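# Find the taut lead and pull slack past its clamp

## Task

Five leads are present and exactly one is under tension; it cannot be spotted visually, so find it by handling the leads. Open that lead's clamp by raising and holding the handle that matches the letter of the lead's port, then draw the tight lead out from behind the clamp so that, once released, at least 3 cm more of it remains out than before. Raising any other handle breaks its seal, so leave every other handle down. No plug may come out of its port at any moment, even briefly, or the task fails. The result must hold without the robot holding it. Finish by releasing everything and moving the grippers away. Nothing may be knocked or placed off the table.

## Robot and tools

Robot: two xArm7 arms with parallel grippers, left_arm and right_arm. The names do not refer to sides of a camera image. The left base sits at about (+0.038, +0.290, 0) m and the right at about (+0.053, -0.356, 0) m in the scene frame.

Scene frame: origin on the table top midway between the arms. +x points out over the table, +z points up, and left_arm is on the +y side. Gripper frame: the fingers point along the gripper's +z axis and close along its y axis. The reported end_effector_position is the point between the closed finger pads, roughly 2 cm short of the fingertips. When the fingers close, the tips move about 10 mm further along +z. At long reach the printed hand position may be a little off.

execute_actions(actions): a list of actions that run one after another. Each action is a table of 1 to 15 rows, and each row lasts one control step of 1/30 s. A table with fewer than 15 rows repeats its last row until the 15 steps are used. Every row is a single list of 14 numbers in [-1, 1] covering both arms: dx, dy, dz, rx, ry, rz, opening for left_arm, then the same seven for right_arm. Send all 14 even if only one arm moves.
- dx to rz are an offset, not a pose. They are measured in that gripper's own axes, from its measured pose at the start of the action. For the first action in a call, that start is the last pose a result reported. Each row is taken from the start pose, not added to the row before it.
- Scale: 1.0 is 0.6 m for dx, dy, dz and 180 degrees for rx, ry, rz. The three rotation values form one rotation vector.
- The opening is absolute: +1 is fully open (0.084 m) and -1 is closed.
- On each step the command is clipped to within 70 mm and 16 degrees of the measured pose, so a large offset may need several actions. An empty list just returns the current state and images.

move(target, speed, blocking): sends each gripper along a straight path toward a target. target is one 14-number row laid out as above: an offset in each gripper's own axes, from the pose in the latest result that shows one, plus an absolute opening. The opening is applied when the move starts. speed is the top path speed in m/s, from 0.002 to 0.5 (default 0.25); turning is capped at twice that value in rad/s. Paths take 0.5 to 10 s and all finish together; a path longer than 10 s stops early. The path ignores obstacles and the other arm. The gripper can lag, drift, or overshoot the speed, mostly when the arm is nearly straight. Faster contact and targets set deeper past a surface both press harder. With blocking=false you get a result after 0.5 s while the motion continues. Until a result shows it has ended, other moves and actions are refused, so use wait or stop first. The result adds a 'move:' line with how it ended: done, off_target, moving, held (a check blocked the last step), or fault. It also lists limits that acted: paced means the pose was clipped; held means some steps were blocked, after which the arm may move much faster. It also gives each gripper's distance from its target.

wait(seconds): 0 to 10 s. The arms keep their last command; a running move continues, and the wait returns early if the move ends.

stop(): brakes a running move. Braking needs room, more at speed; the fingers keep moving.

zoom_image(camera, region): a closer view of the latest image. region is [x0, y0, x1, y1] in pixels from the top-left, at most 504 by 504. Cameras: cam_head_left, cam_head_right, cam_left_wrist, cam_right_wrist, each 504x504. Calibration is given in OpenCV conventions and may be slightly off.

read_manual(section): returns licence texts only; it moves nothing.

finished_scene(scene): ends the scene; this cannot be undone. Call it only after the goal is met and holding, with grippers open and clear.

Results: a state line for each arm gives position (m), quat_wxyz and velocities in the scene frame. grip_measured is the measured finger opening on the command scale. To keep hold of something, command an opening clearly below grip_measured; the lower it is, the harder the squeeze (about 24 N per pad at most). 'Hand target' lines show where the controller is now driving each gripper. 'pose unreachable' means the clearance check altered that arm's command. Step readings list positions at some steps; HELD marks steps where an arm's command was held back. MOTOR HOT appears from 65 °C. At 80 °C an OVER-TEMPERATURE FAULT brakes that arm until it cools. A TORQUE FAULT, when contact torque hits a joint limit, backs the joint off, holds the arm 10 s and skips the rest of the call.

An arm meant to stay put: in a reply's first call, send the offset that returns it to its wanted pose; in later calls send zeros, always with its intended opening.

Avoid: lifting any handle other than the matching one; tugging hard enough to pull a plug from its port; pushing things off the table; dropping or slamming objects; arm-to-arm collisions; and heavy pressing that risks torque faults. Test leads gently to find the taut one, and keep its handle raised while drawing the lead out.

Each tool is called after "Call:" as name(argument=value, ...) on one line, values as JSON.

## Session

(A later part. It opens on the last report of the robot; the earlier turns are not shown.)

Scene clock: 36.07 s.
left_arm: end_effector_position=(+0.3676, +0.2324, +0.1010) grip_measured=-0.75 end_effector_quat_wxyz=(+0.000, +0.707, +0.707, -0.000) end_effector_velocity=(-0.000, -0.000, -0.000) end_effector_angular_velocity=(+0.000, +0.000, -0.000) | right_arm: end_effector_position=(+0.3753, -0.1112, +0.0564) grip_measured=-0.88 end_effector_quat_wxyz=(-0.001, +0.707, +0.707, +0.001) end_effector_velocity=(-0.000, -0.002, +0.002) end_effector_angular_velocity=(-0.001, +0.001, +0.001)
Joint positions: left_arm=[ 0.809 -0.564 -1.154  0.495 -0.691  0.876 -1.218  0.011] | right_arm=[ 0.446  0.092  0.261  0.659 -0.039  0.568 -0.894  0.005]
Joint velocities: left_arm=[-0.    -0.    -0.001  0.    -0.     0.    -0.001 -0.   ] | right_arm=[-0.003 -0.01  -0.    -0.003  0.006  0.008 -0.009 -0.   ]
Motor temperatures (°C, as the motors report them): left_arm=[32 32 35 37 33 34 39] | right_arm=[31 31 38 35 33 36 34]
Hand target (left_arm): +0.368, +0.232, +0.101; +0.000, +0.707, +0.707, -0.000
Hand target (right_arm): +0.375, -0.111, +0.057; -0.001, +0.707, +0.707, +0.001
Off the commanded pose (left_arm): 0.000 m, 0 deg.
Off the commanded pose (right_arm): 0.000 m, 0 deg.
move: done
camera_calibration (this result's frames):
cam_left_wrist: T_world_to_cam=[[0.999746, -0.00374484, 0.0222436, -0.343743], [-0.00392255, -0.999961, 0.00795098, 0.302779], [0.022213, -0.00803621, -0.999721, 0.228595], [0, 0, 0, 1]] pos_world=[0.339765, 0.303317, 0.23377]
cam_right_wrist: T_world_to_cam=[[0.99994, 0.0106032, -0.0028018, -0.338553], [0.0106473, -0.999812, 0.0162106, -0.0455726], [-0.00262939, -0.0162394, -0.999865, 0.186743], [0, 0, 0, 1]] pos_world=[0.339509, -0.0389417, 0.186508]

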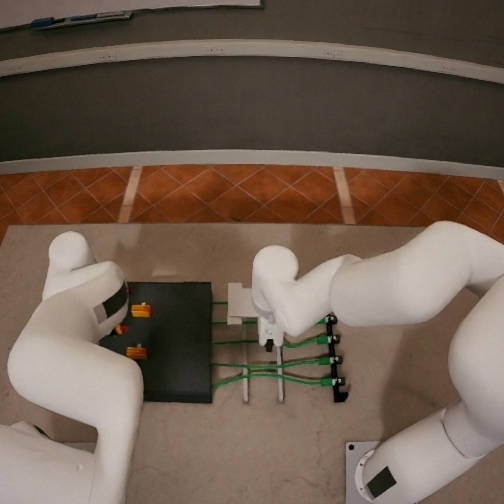

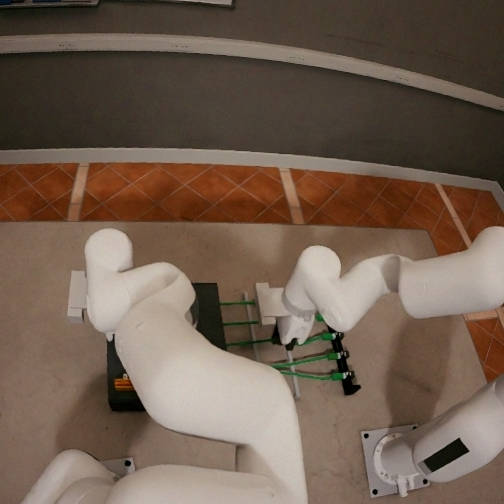

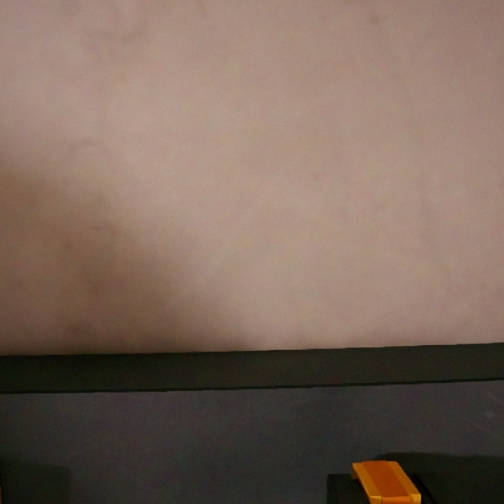

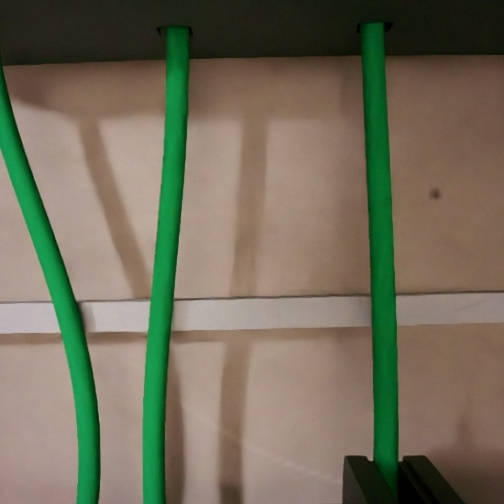

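Call:
execute_actions(actions=[])

Call:
move(target=[0,0,0,0,0,0,-1,-0.065,0,-0.012,0,0,0,-1], speed=0.015)

Call:
move(target=[0,0,0.018,0,0,0,-1,0,0,0,0,0,0,-1], speed=0.01)

Call:
move(target=[0,0,0,0,0,0,-0.3,0,0,0,0,0,0,-1])

Call:
move(target=[0,0,0,0,0,0,-0.3,0,0,0,0,0,0,-0.3])

Call:
move(target=[0.1,0,-0.2,0,0,0,-0.3,0,0,-0.25,0,0,0,-0.3], speed=0.1)

Scene clock: 37.17 s.
left_arm: end_effector_position=(+0.3676, +0.2324, +0.1010) grip_measured=-0.75 end_effector_quat_wxyz=(+0.000, +0.707, +0.707, -0.000) end_effector_velocity=(+0.000, -0.000, -0.000) end_effector_angular_velocity=(-0.001, -0.000, +0.000) | right_arm: end_effector_position=(+0.3753, -0.1114, +0.0567) grip_measured=-0.88 end_effector_quat_wxyz=(-0.001, +0.707, +0.707, +0.001) end_effector_velocity=(+0.001, -0.001, -0.000) end_effector_angular_velocity=(-0.000, +0.000, -0.003)
Joint positions: left_arm=[ 0.809 -0.564 -1.154  0.495 -0.691  0.876 -1.218  0.011] | right_arm=[ 0.445  0.091  0.261  0.659 -0.039  0.569 -0.895  0.005]
Joint velocities: left_arm=[ 0.     0.001 -0.     0.    -0.001 -0.001  0.     0.   ] | right_arm=[-0.003  0.    -0.    -0.     0.     0.    -0.    -0.   ]
Motor temperatures (°C, as the motors report them): left_arm=[32 32 35 37 33 34 39] | right_arm=[31 31 38 35 33 36 34]
Hand target (left_arm): +0.368, +0.232, +0.101; +0.000, +0.707, +0.707, -0.000
Hand target (right_arm): +0.375, -0.111, +0.057; -0.001, +0.707, +0.707, +0.001
Off the commanded pose (left_arm): 0.000 m, 0 deg.
Off the commanded pose (right_arm): 0.000 m, 0 deg.
camera_calibration (this result's frames):
cam_left_wrist: T_world_to_cam=[[0.999746, -0.00374512, 0.0222391, -0.343741], [-0.00392279, -0.999961, 0.00795114, 0.302779], [0.0222085, -0.00803635, -0.999721, 0.228595], [0, 0, 0, 1]] pos_world=[0.339764, 0.303317, 0.233768]
cam_right_wrist: T_world_to_cam=[[0.999939, 0.0106834, -0.00286199, -0.338507], [0.0107285, -0.999811, 0.0162192, -0.0458316], [-0.00268817, -0.0162489, -0.999864, 0.187068], [0, 0, 0, 1]] pos_world=[0.339481, -0.0391669, 0.186817]

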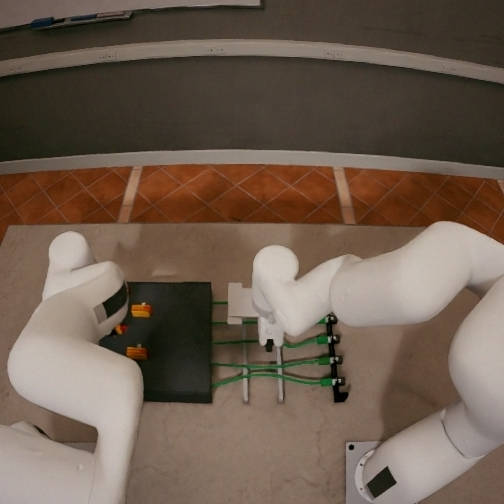

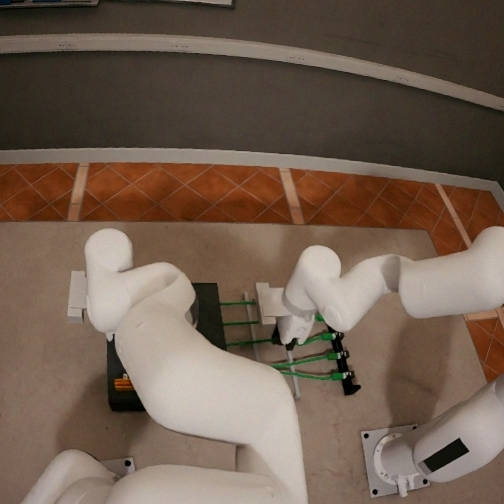

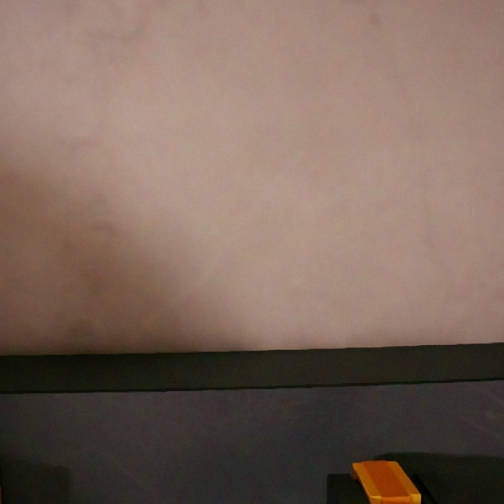

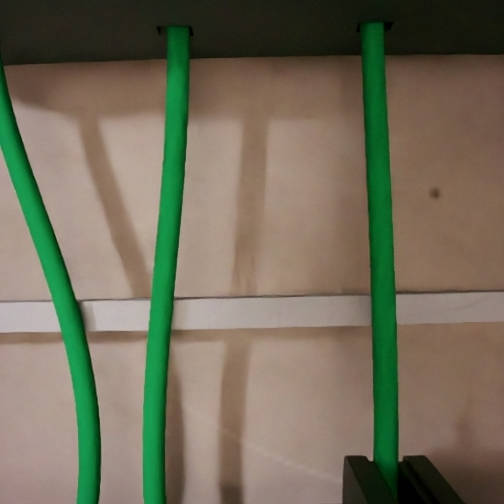

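Scene clock: 40.10 s.
left_arm: end_effector_position=(+0.3676, +0.2324, +0.1010) grip_measured=-0.75 end_effector_quat_wxyz=(+0.000, +0.707, +0.707, -0.000) end_effector_velocity=(-0.000, -0.000, -0.000) end_effector_angular_velocity=(-0.001, +0.000, +0.001) | right_arm: end_effector_position=(+0.3752, -0.1503, +0.0637) grip_measured=-0.88 end_effector_quat_wxyz=(-0.001, +0.707, +0.707, +0.001) end_effector_velocity=(-0.000, -0.002, +0.001) end_effector_angular_velocity=(+0.001, -0.001, +0.002)
Joint positions: left_arm=[ 0.809 -0.564 -1.154  0.495 -0.691  0.876 -1.218  0.011] | right_arm=[ 0.401  0.006  0.229  0.583  0.002  0.576 -1.006  0.005]
Joint velocities: left_arm=[-0.     0.    -0.     0.    -0.001  0.    -0.    -0.   ] | right_arm=[-0.003 -0.007 -0.002 -0.005  0.003  0.001 -0.009  0.   ]
Motor temperatures (°C, as the motors report them): left_arm=[32 32 35 37 33 34 39] | right_arm=[31 31 38 35 33 36 34]
Hand target (left_arm): +0.368, +0.232, +0.101; +0.000, +0.707, +0.707, -0.000
Hand target (right_arm): +0.375, -0.151, +0.064; -0.001, +0.707, +0.707, +0.001
Off the commanded pose (left_arm): 0.000 m, 0 deg.
Off the commanded pose (right_arm): 0.000 m, 0 deg.
move: done
camera_calibration (this result's frames):
cam_left_wrist: T_world_to_cam=[[0.999746, -0.003745, 0.0222391, -0.343741], [-0.00392268, -0.999961, 0.00795122, 0.302779], [0.0222085, -0.00803643, -0.999721, 0.228595], [0, 0, 0, 1]] pos_world=[0.339764, 0.303317, 0.233768]
cam_right_wrist: T_world_to_cam=[[0.99994, 0.0105426, -0.00285899, -0.338017], [0.0105895, -0.999801, 0.0169142, -0.0847867], [-0.0026801, -0.0169435, -0.999853, 0.193287], [0, 0, 0, 1]] pos_world=[0.339413, -0.0779312, 0.193727]

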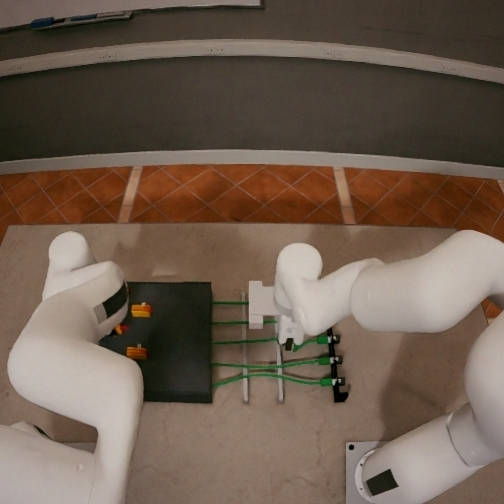

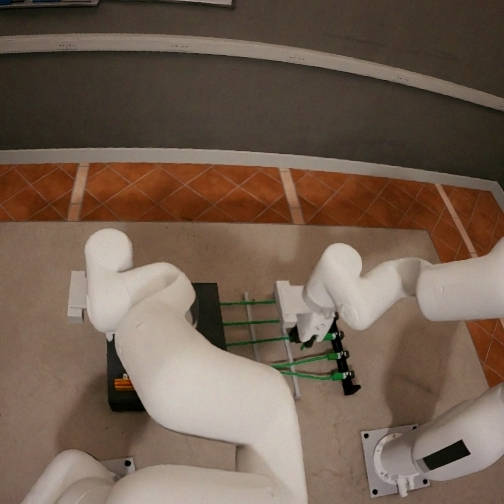

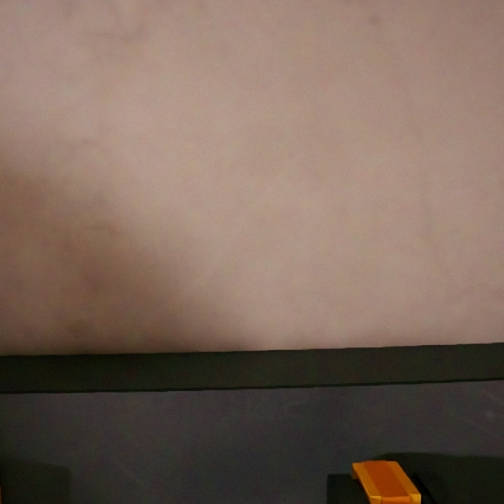

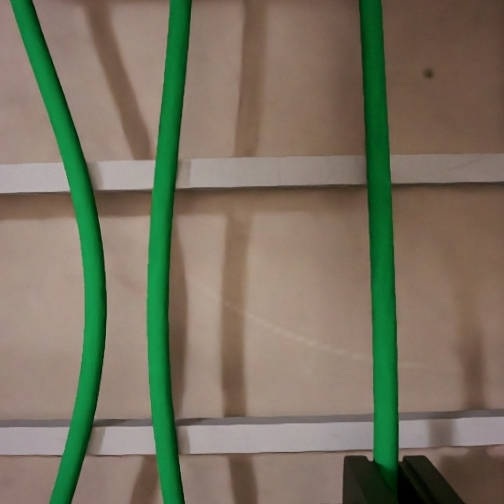

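Scene clock: 41.40 s.
left_arm: end_effector_position=(+0.3677, +0.2323, +0.0912) grip_measured=-0.75 end_effector_quat_wxyz=(+0.000, +0.707, +0.707, -0.000) end_effector_velocity=(+0.000, +0.000, -0.002) end_effector_angular_velocity=(-0.001, +0.001, +0.001) | right_arm: end_effector_position=(+0.3752, -0.1499, +0.0638) grip_measured=-0.88 end_effector_quat_wxyz=(-0.001, +0.707, +0.708, +0.001) end_effector_velocity=(-0.000, -0.000, +0.000) end_effector_angular_velocity=(-0.001, +0.000, -0.000)
Joint positions: left_arm=[ 0.832 -0.536 -1.192  0.486 -0.696  0.835 -1.219  0.011] | right_arm=[ 0.401  0.006  0.229  0.583  0.002  0.575 -1.006  0.005]
Joint velocities: left_arm=[ 0.008  0.007 -0.009 -0.     0.    -0.008 -0.001  0.   ] | right_arm=[ 0.    -0.001  0.    -0.    -0.     0.001  0.001 -0.   ]
Motor temperatures (°C, as the motors report them): left_arm=[32 32 35 37 33 34 39] | right_arm=[31 31 38 35 33 36 34]
Hand target (left_arm): +0.368, +0.232, +0.090; +0.000, +0.707, +0.707, -0.000
Hand target (right_arm): +0.375, -0.150, +0.064; -0.001, +0.707, +0.707, +0.001
Off the commanded pose (left_arm): 0.001 m, 0 deg.
Off the commanded pose (right_arm): 0.000 m, 0 deg.
move: done
camera_calibration (this result's frames):
cam_left_wrist: T_world_to_cam=[[0.999747, -0.00365967, 0.0221898, -0.343696], [-0.00384566, -0.999958, 0.00834489, 0.302757], [0.0221583, -0.00842811, -0.999719, 0.218965], [0, 0, 0, 1]] pos_world=[0.339921, 0.303331, 0.224004]
cam_right_wrist: T_world_to_cam=[[0.999934, 0.011274, -0.00233888, -0.337972], [0.0113111, -0.999799, 0.016527, -0.0846374], [-0.00215208, -0.0165523, -0.999861, 0.19329], [0, 0, 0, 1]] pos_world=[0.339323, -0.0776107, 0.193872]

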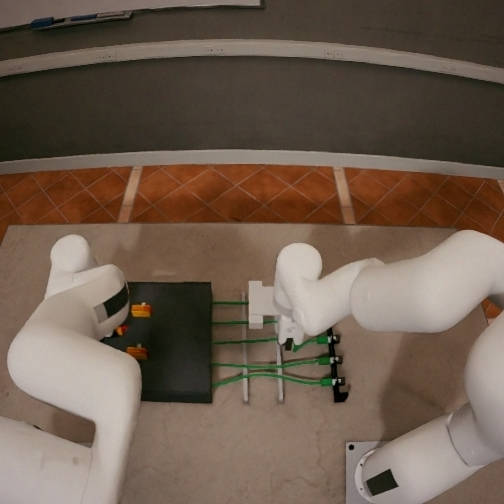

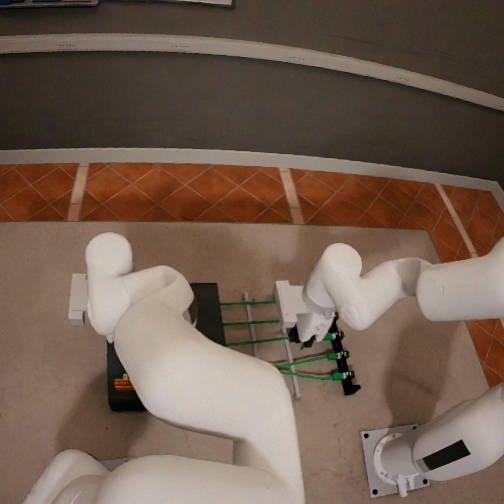

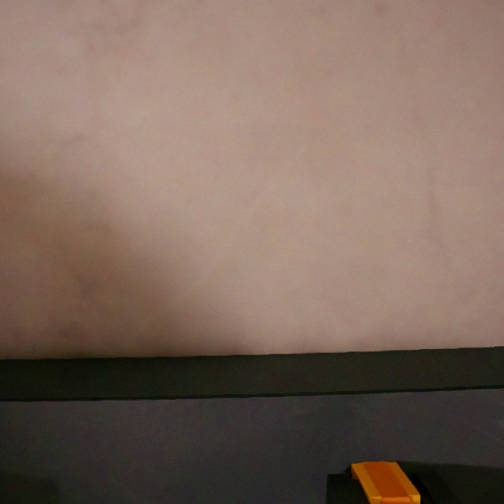

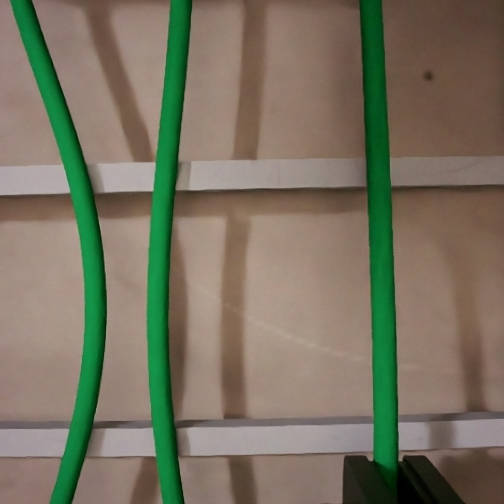

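Scene clock: 41.97 s.
left_arm: end_effector_position=(+0.3675, +0.2323, +0.0910) grip_measured=-0.32 end_effector_quat_wxyz=(+0.000, +0.707, +0.707, -0.001) end_effector_velocity=(+0.002, +0.000, +0.002) end_effector_angular_velocity=(+0.000, -0.005, +0.001) | right_arm: end_effector_position=(+0.3752, -0.1499, +0.0638) grip_measured=-0.88 end_effector_quat_wxyz=(-0.001, +0.707, +0.708, +0.001) end_effector_velocity=(-0.000, +0.001, +0.000) end_effector_angular_velocity=(+0.000, -0.001, +0.002)
Joint positions: left_arm=[ 0.832 -0.536 -1.192  0.486 -0.697  0.835 -1.219  0.03 ] | right_arm=[ 0.401  0.006  0.229  0.583  0.002  0.575 -1.006  0.005]
Joint velocities: left_arm=[ 0.    -0.001  0.002  0.003  0.    -0.001 -0.001  0.   ] | right_arm=[ 0.001 -0.001  0.001 -0.     0.    -0.     0.     0.   ]
Motor temperatures (°C, as the motors report them): left_arm=[32 32 35 37 33 34 39] | right_arm=[31 31 38 35 33 36 34]
Hand target (left_arm): +0.368, +0.232, +0.091; +0.000, +0.707, +0.707, -0.000
Hand target (right_arm): +0.375, -0.150, +0.064; -0.001, +0.707, +0.708, +0.001
Off the commanded pose (left_arm): 0.000 m, 0 deg.
Off the commanded pose (right_arm): 0.000 m, 0 deg.
move: done
camera_calibration (this result's frames):
cam_left_wrist: T_world_to_cam=[[0.999763, -0.00387232, 0.0214411, -0.343307], [-0.00405298, -0.999957, 0.00838888, 0.302795], [0.0214077, -0.00847379, -0.999735, 0.219044], [0, 0, 0, 1]] pos_world=[0.339763, 0.303309, 0.223807]
cam_right_wrist: T_world_to_cam=[[0.999934, 0.0112666, -0.00234837, -0.33797], [0.0113039, -0.999799, 0.0165342, -0.0846406], [-0.00216161, -0.0165597, -0.999861, 0.19329], [0, 0, 0, 1]] pos_world=[0.339323, -0.077615, 0.193869]

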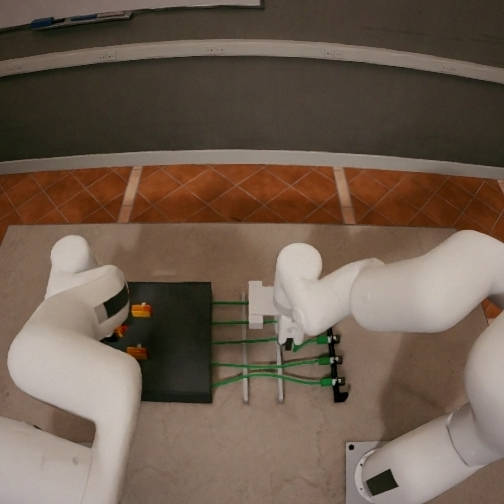

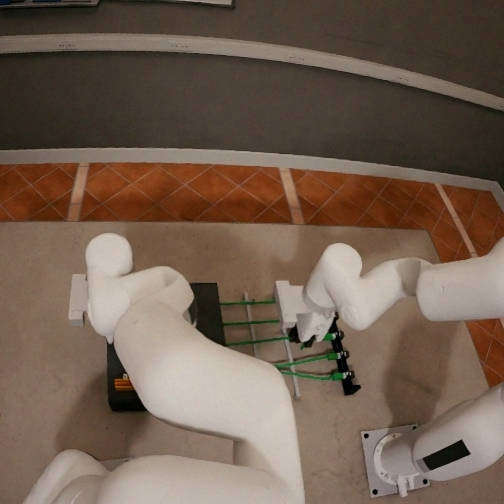

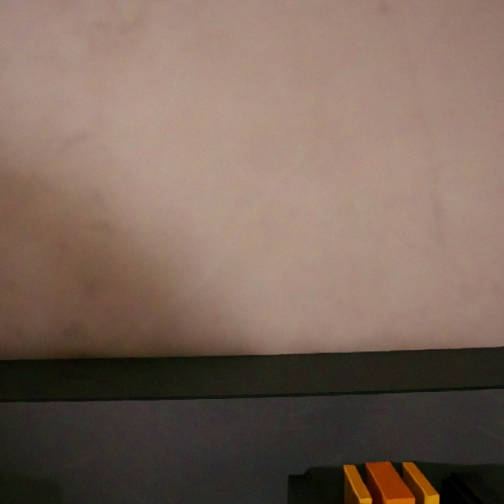

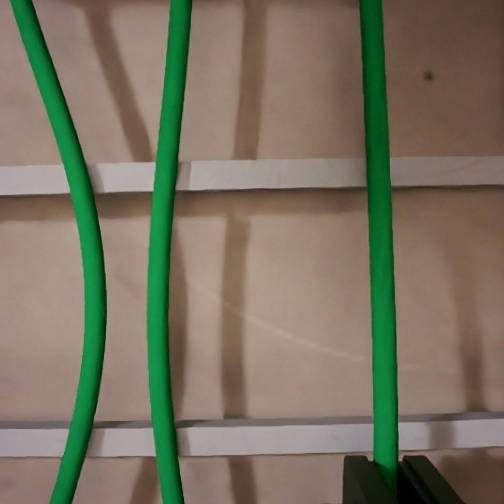

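Scene clock: 42.53 s.
left_arm: end_effector_position=(+0.3675, +0.2323, +0.0910) grip_measured=-0.32 end_effector_quat_wxyz=(+0.000, +0.707, +0.707, -0.001) end_effector_velocity=(-0.000, -0.000, +0.000) end_effector_angular_velocity=(-0.000, +0.000, +0.001) | right_arm: end_effector_position=(+0.3752, -0.1501, +0.0637) grip_measured=-0.32 end_effector_quat_wxyz=(-0.001, +0.707, +0.707, +0.001) end_effector_velocity=(+0.000, +0.001, +0.001) end_effector_angular_velocity=(+0.002, -0.002, +0.003)
Joint positions: left_arm=[ 0.832 -0.536 -1.192  0.486 -0.697  0.835 -1.219  0.03 ] | right_arm=[ 0.401  0.006  0.228  0.583  0.002  0.575 -1.006  0.03 ]
Joint velocities: left_arm=[-0.    -0.     0.    -0.    -0.     0.    -0.001 -0.   ] | right_arm=[ 0.002  0.     0.     0.001  0.    -0.001 -0.001  0.   ]
Motor temperatures (°C, as the motors report them): left_arm=[32 32 35 37 33 34 39] | right_arm=[31 31 38 35 33 36 34]
Hand target (left_arm): +0.367, +0.232, +0.091; +0.000, +0.707, +0.707, -0.001
Hand target (right_arm): +0.375, -0.150, +0.064; -0.001, +0.707, +0.708, +0.001
Off the commanded pose (left_arm): 0.000 m, 0 deg.
Off the commanded pose (right_arm): 0.000 m, 0 deg.
move: done
camera_calibration (this result's frames):
cam_left_wrist: T_world_to_cam=[[0.999763, -0.00387142, 0.0214441, -0.343309], [-0.00405214, -0.999957, 0.00839032, 0.302794], [0.0214107, -0.00847522, -0.999735, 0.219044], [0, 0, 0, 1]] pos_world=[0.339764, 0.303309, 0.223808]
cam_right_wrist: T_world_to_cam=[[0.999937, 0.010885, -0.0027012, -0.337965], [0.0109288, -0.9998, 0.0167639, -0.0847324], [-0.00251819, -0.0167924, -0.999856, 0.193282], [0, 0, 0, 1]] pos_world=[0.339357, -0.077791, 0.193762]

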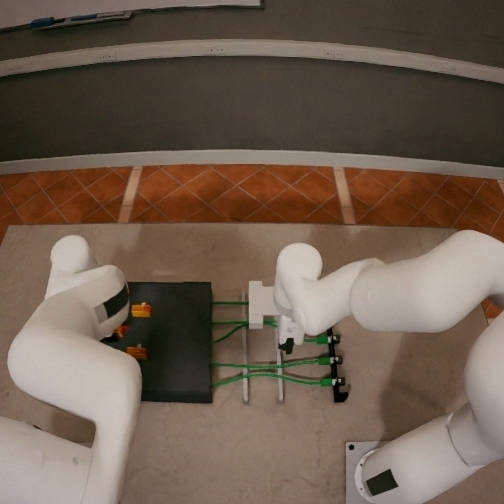

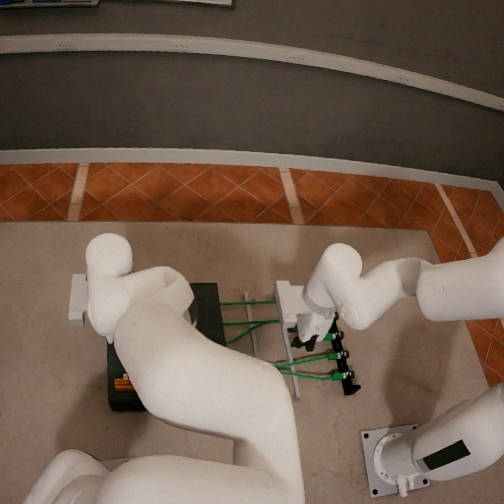

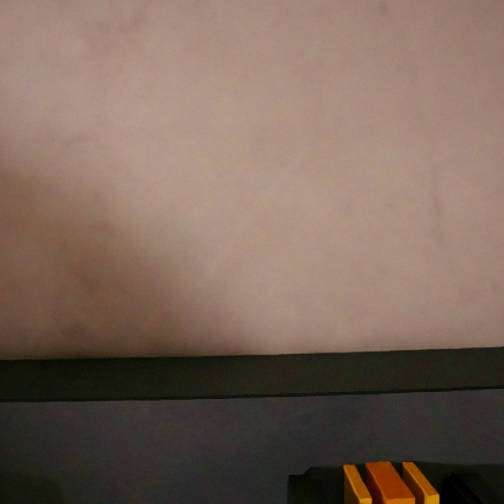

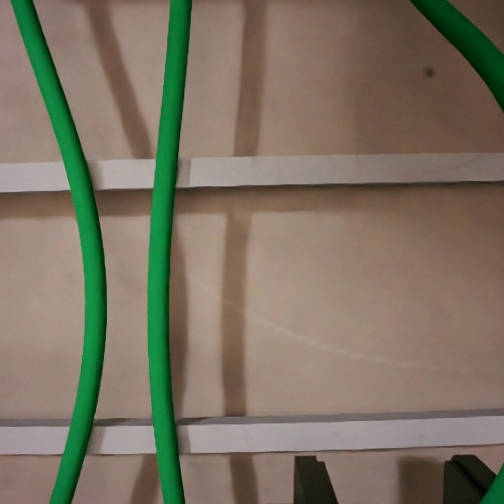

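Scene clock: 44.60 s.
left_arm: end_effector_position=(+0.3675, +0.2924, +0.2104) grip_measured=-0.32 end_effector_quat_wxyz=(+0.000, +0.707, +0.707, -0.001) end_effector_velocity=(-0.000, +0.001, +0.003) end_effector_angular_velocity=(+0.000, -0.000, +0.000) | right_arm: end_effector_position=(+0.3758, -0.1509, +0.2131) grip_measured=-0.32 end_effector_quat_wxyz=(-0.000, +0.707, +0.707, +0.001) end_effector_velocity=(+0.001, -0.001, +0.003) end_effector_angular_velocity=(+0.001, -0.001, -0.003)
Joint positions: left_arm=[ 0.816 -0.707 -0.812  0.651 -0.524  1.232 -1.095  0.03 ] | right_arm=[ 0.405 -0.287  0.207  0.784  0.067  1.064 -1.061  0.03 ]
Joint velocities: left_arm=[ 0.001 -0.002  0.006  0.005  0.003  0.007  0.002  0.   ] | right_arm=[-0.002 -0.003 -0.001  0.006  0.     0.008  0.001 -0.   ]
Motor temperatures (°C, as the motors report them): left_arm=[32 32 35 37 33 34 39] | right_arm=[31 31 38 35 33 36 34]
Hand target (left_arm): +0.367, +0.293, +0.211; +0.000, +0.707, +0.707, -0.001
Hand target (right_arm): +0.376, -0.151, +0.214; -0.000, +0.707, +0.707, +0.001
Off the commanded pose (left_arm): 0.001 m, 0 deg.
Off the commanded pose (right_arm): 0.001 m, 0 deg.
move: done
camera_calibration (this result's frames):
cam_left_wrist: T_world_to_cam=[[0.999771, -0.00344075, 0.0211024, -0.345694], [-0.00362841, -0.999954, 0.00886093, 0.361635], [0.021071, -0.00893548, -0.999738, 0.33918], [0, 0, 0, 1]] pos_world=[0.339781, 0.363459, 0.343182]
cam_right_wrist: T_world_to_cam=[[0.99995, 0.00975358, -0.00228061, -0.338403], [0.00979439, -0.999779, 0.0186256, -0.0880273], [-0.00209844, -0.018647, -0.999824, 0.34223], [0, 0, 0, 1]] pos_world=[0.339966, -0.0783256, 0.343037]

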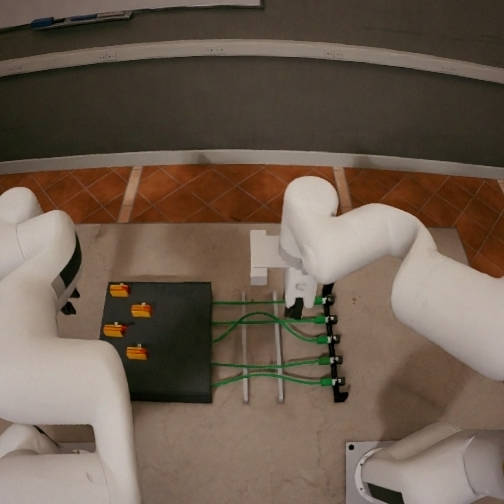

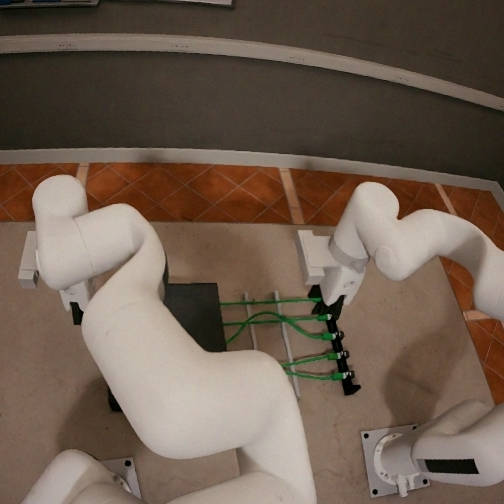

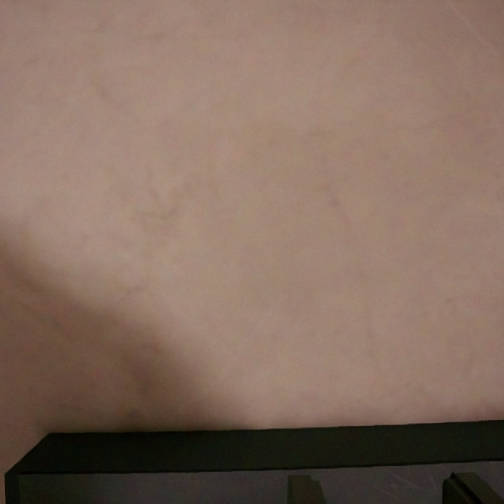

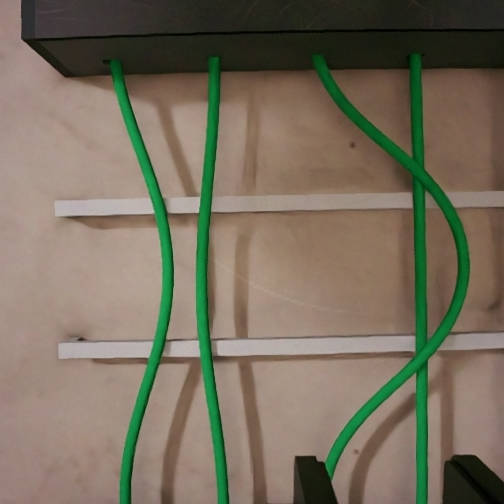

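Call:
finished_scene(scene=2)

The scene is finished: the task was done.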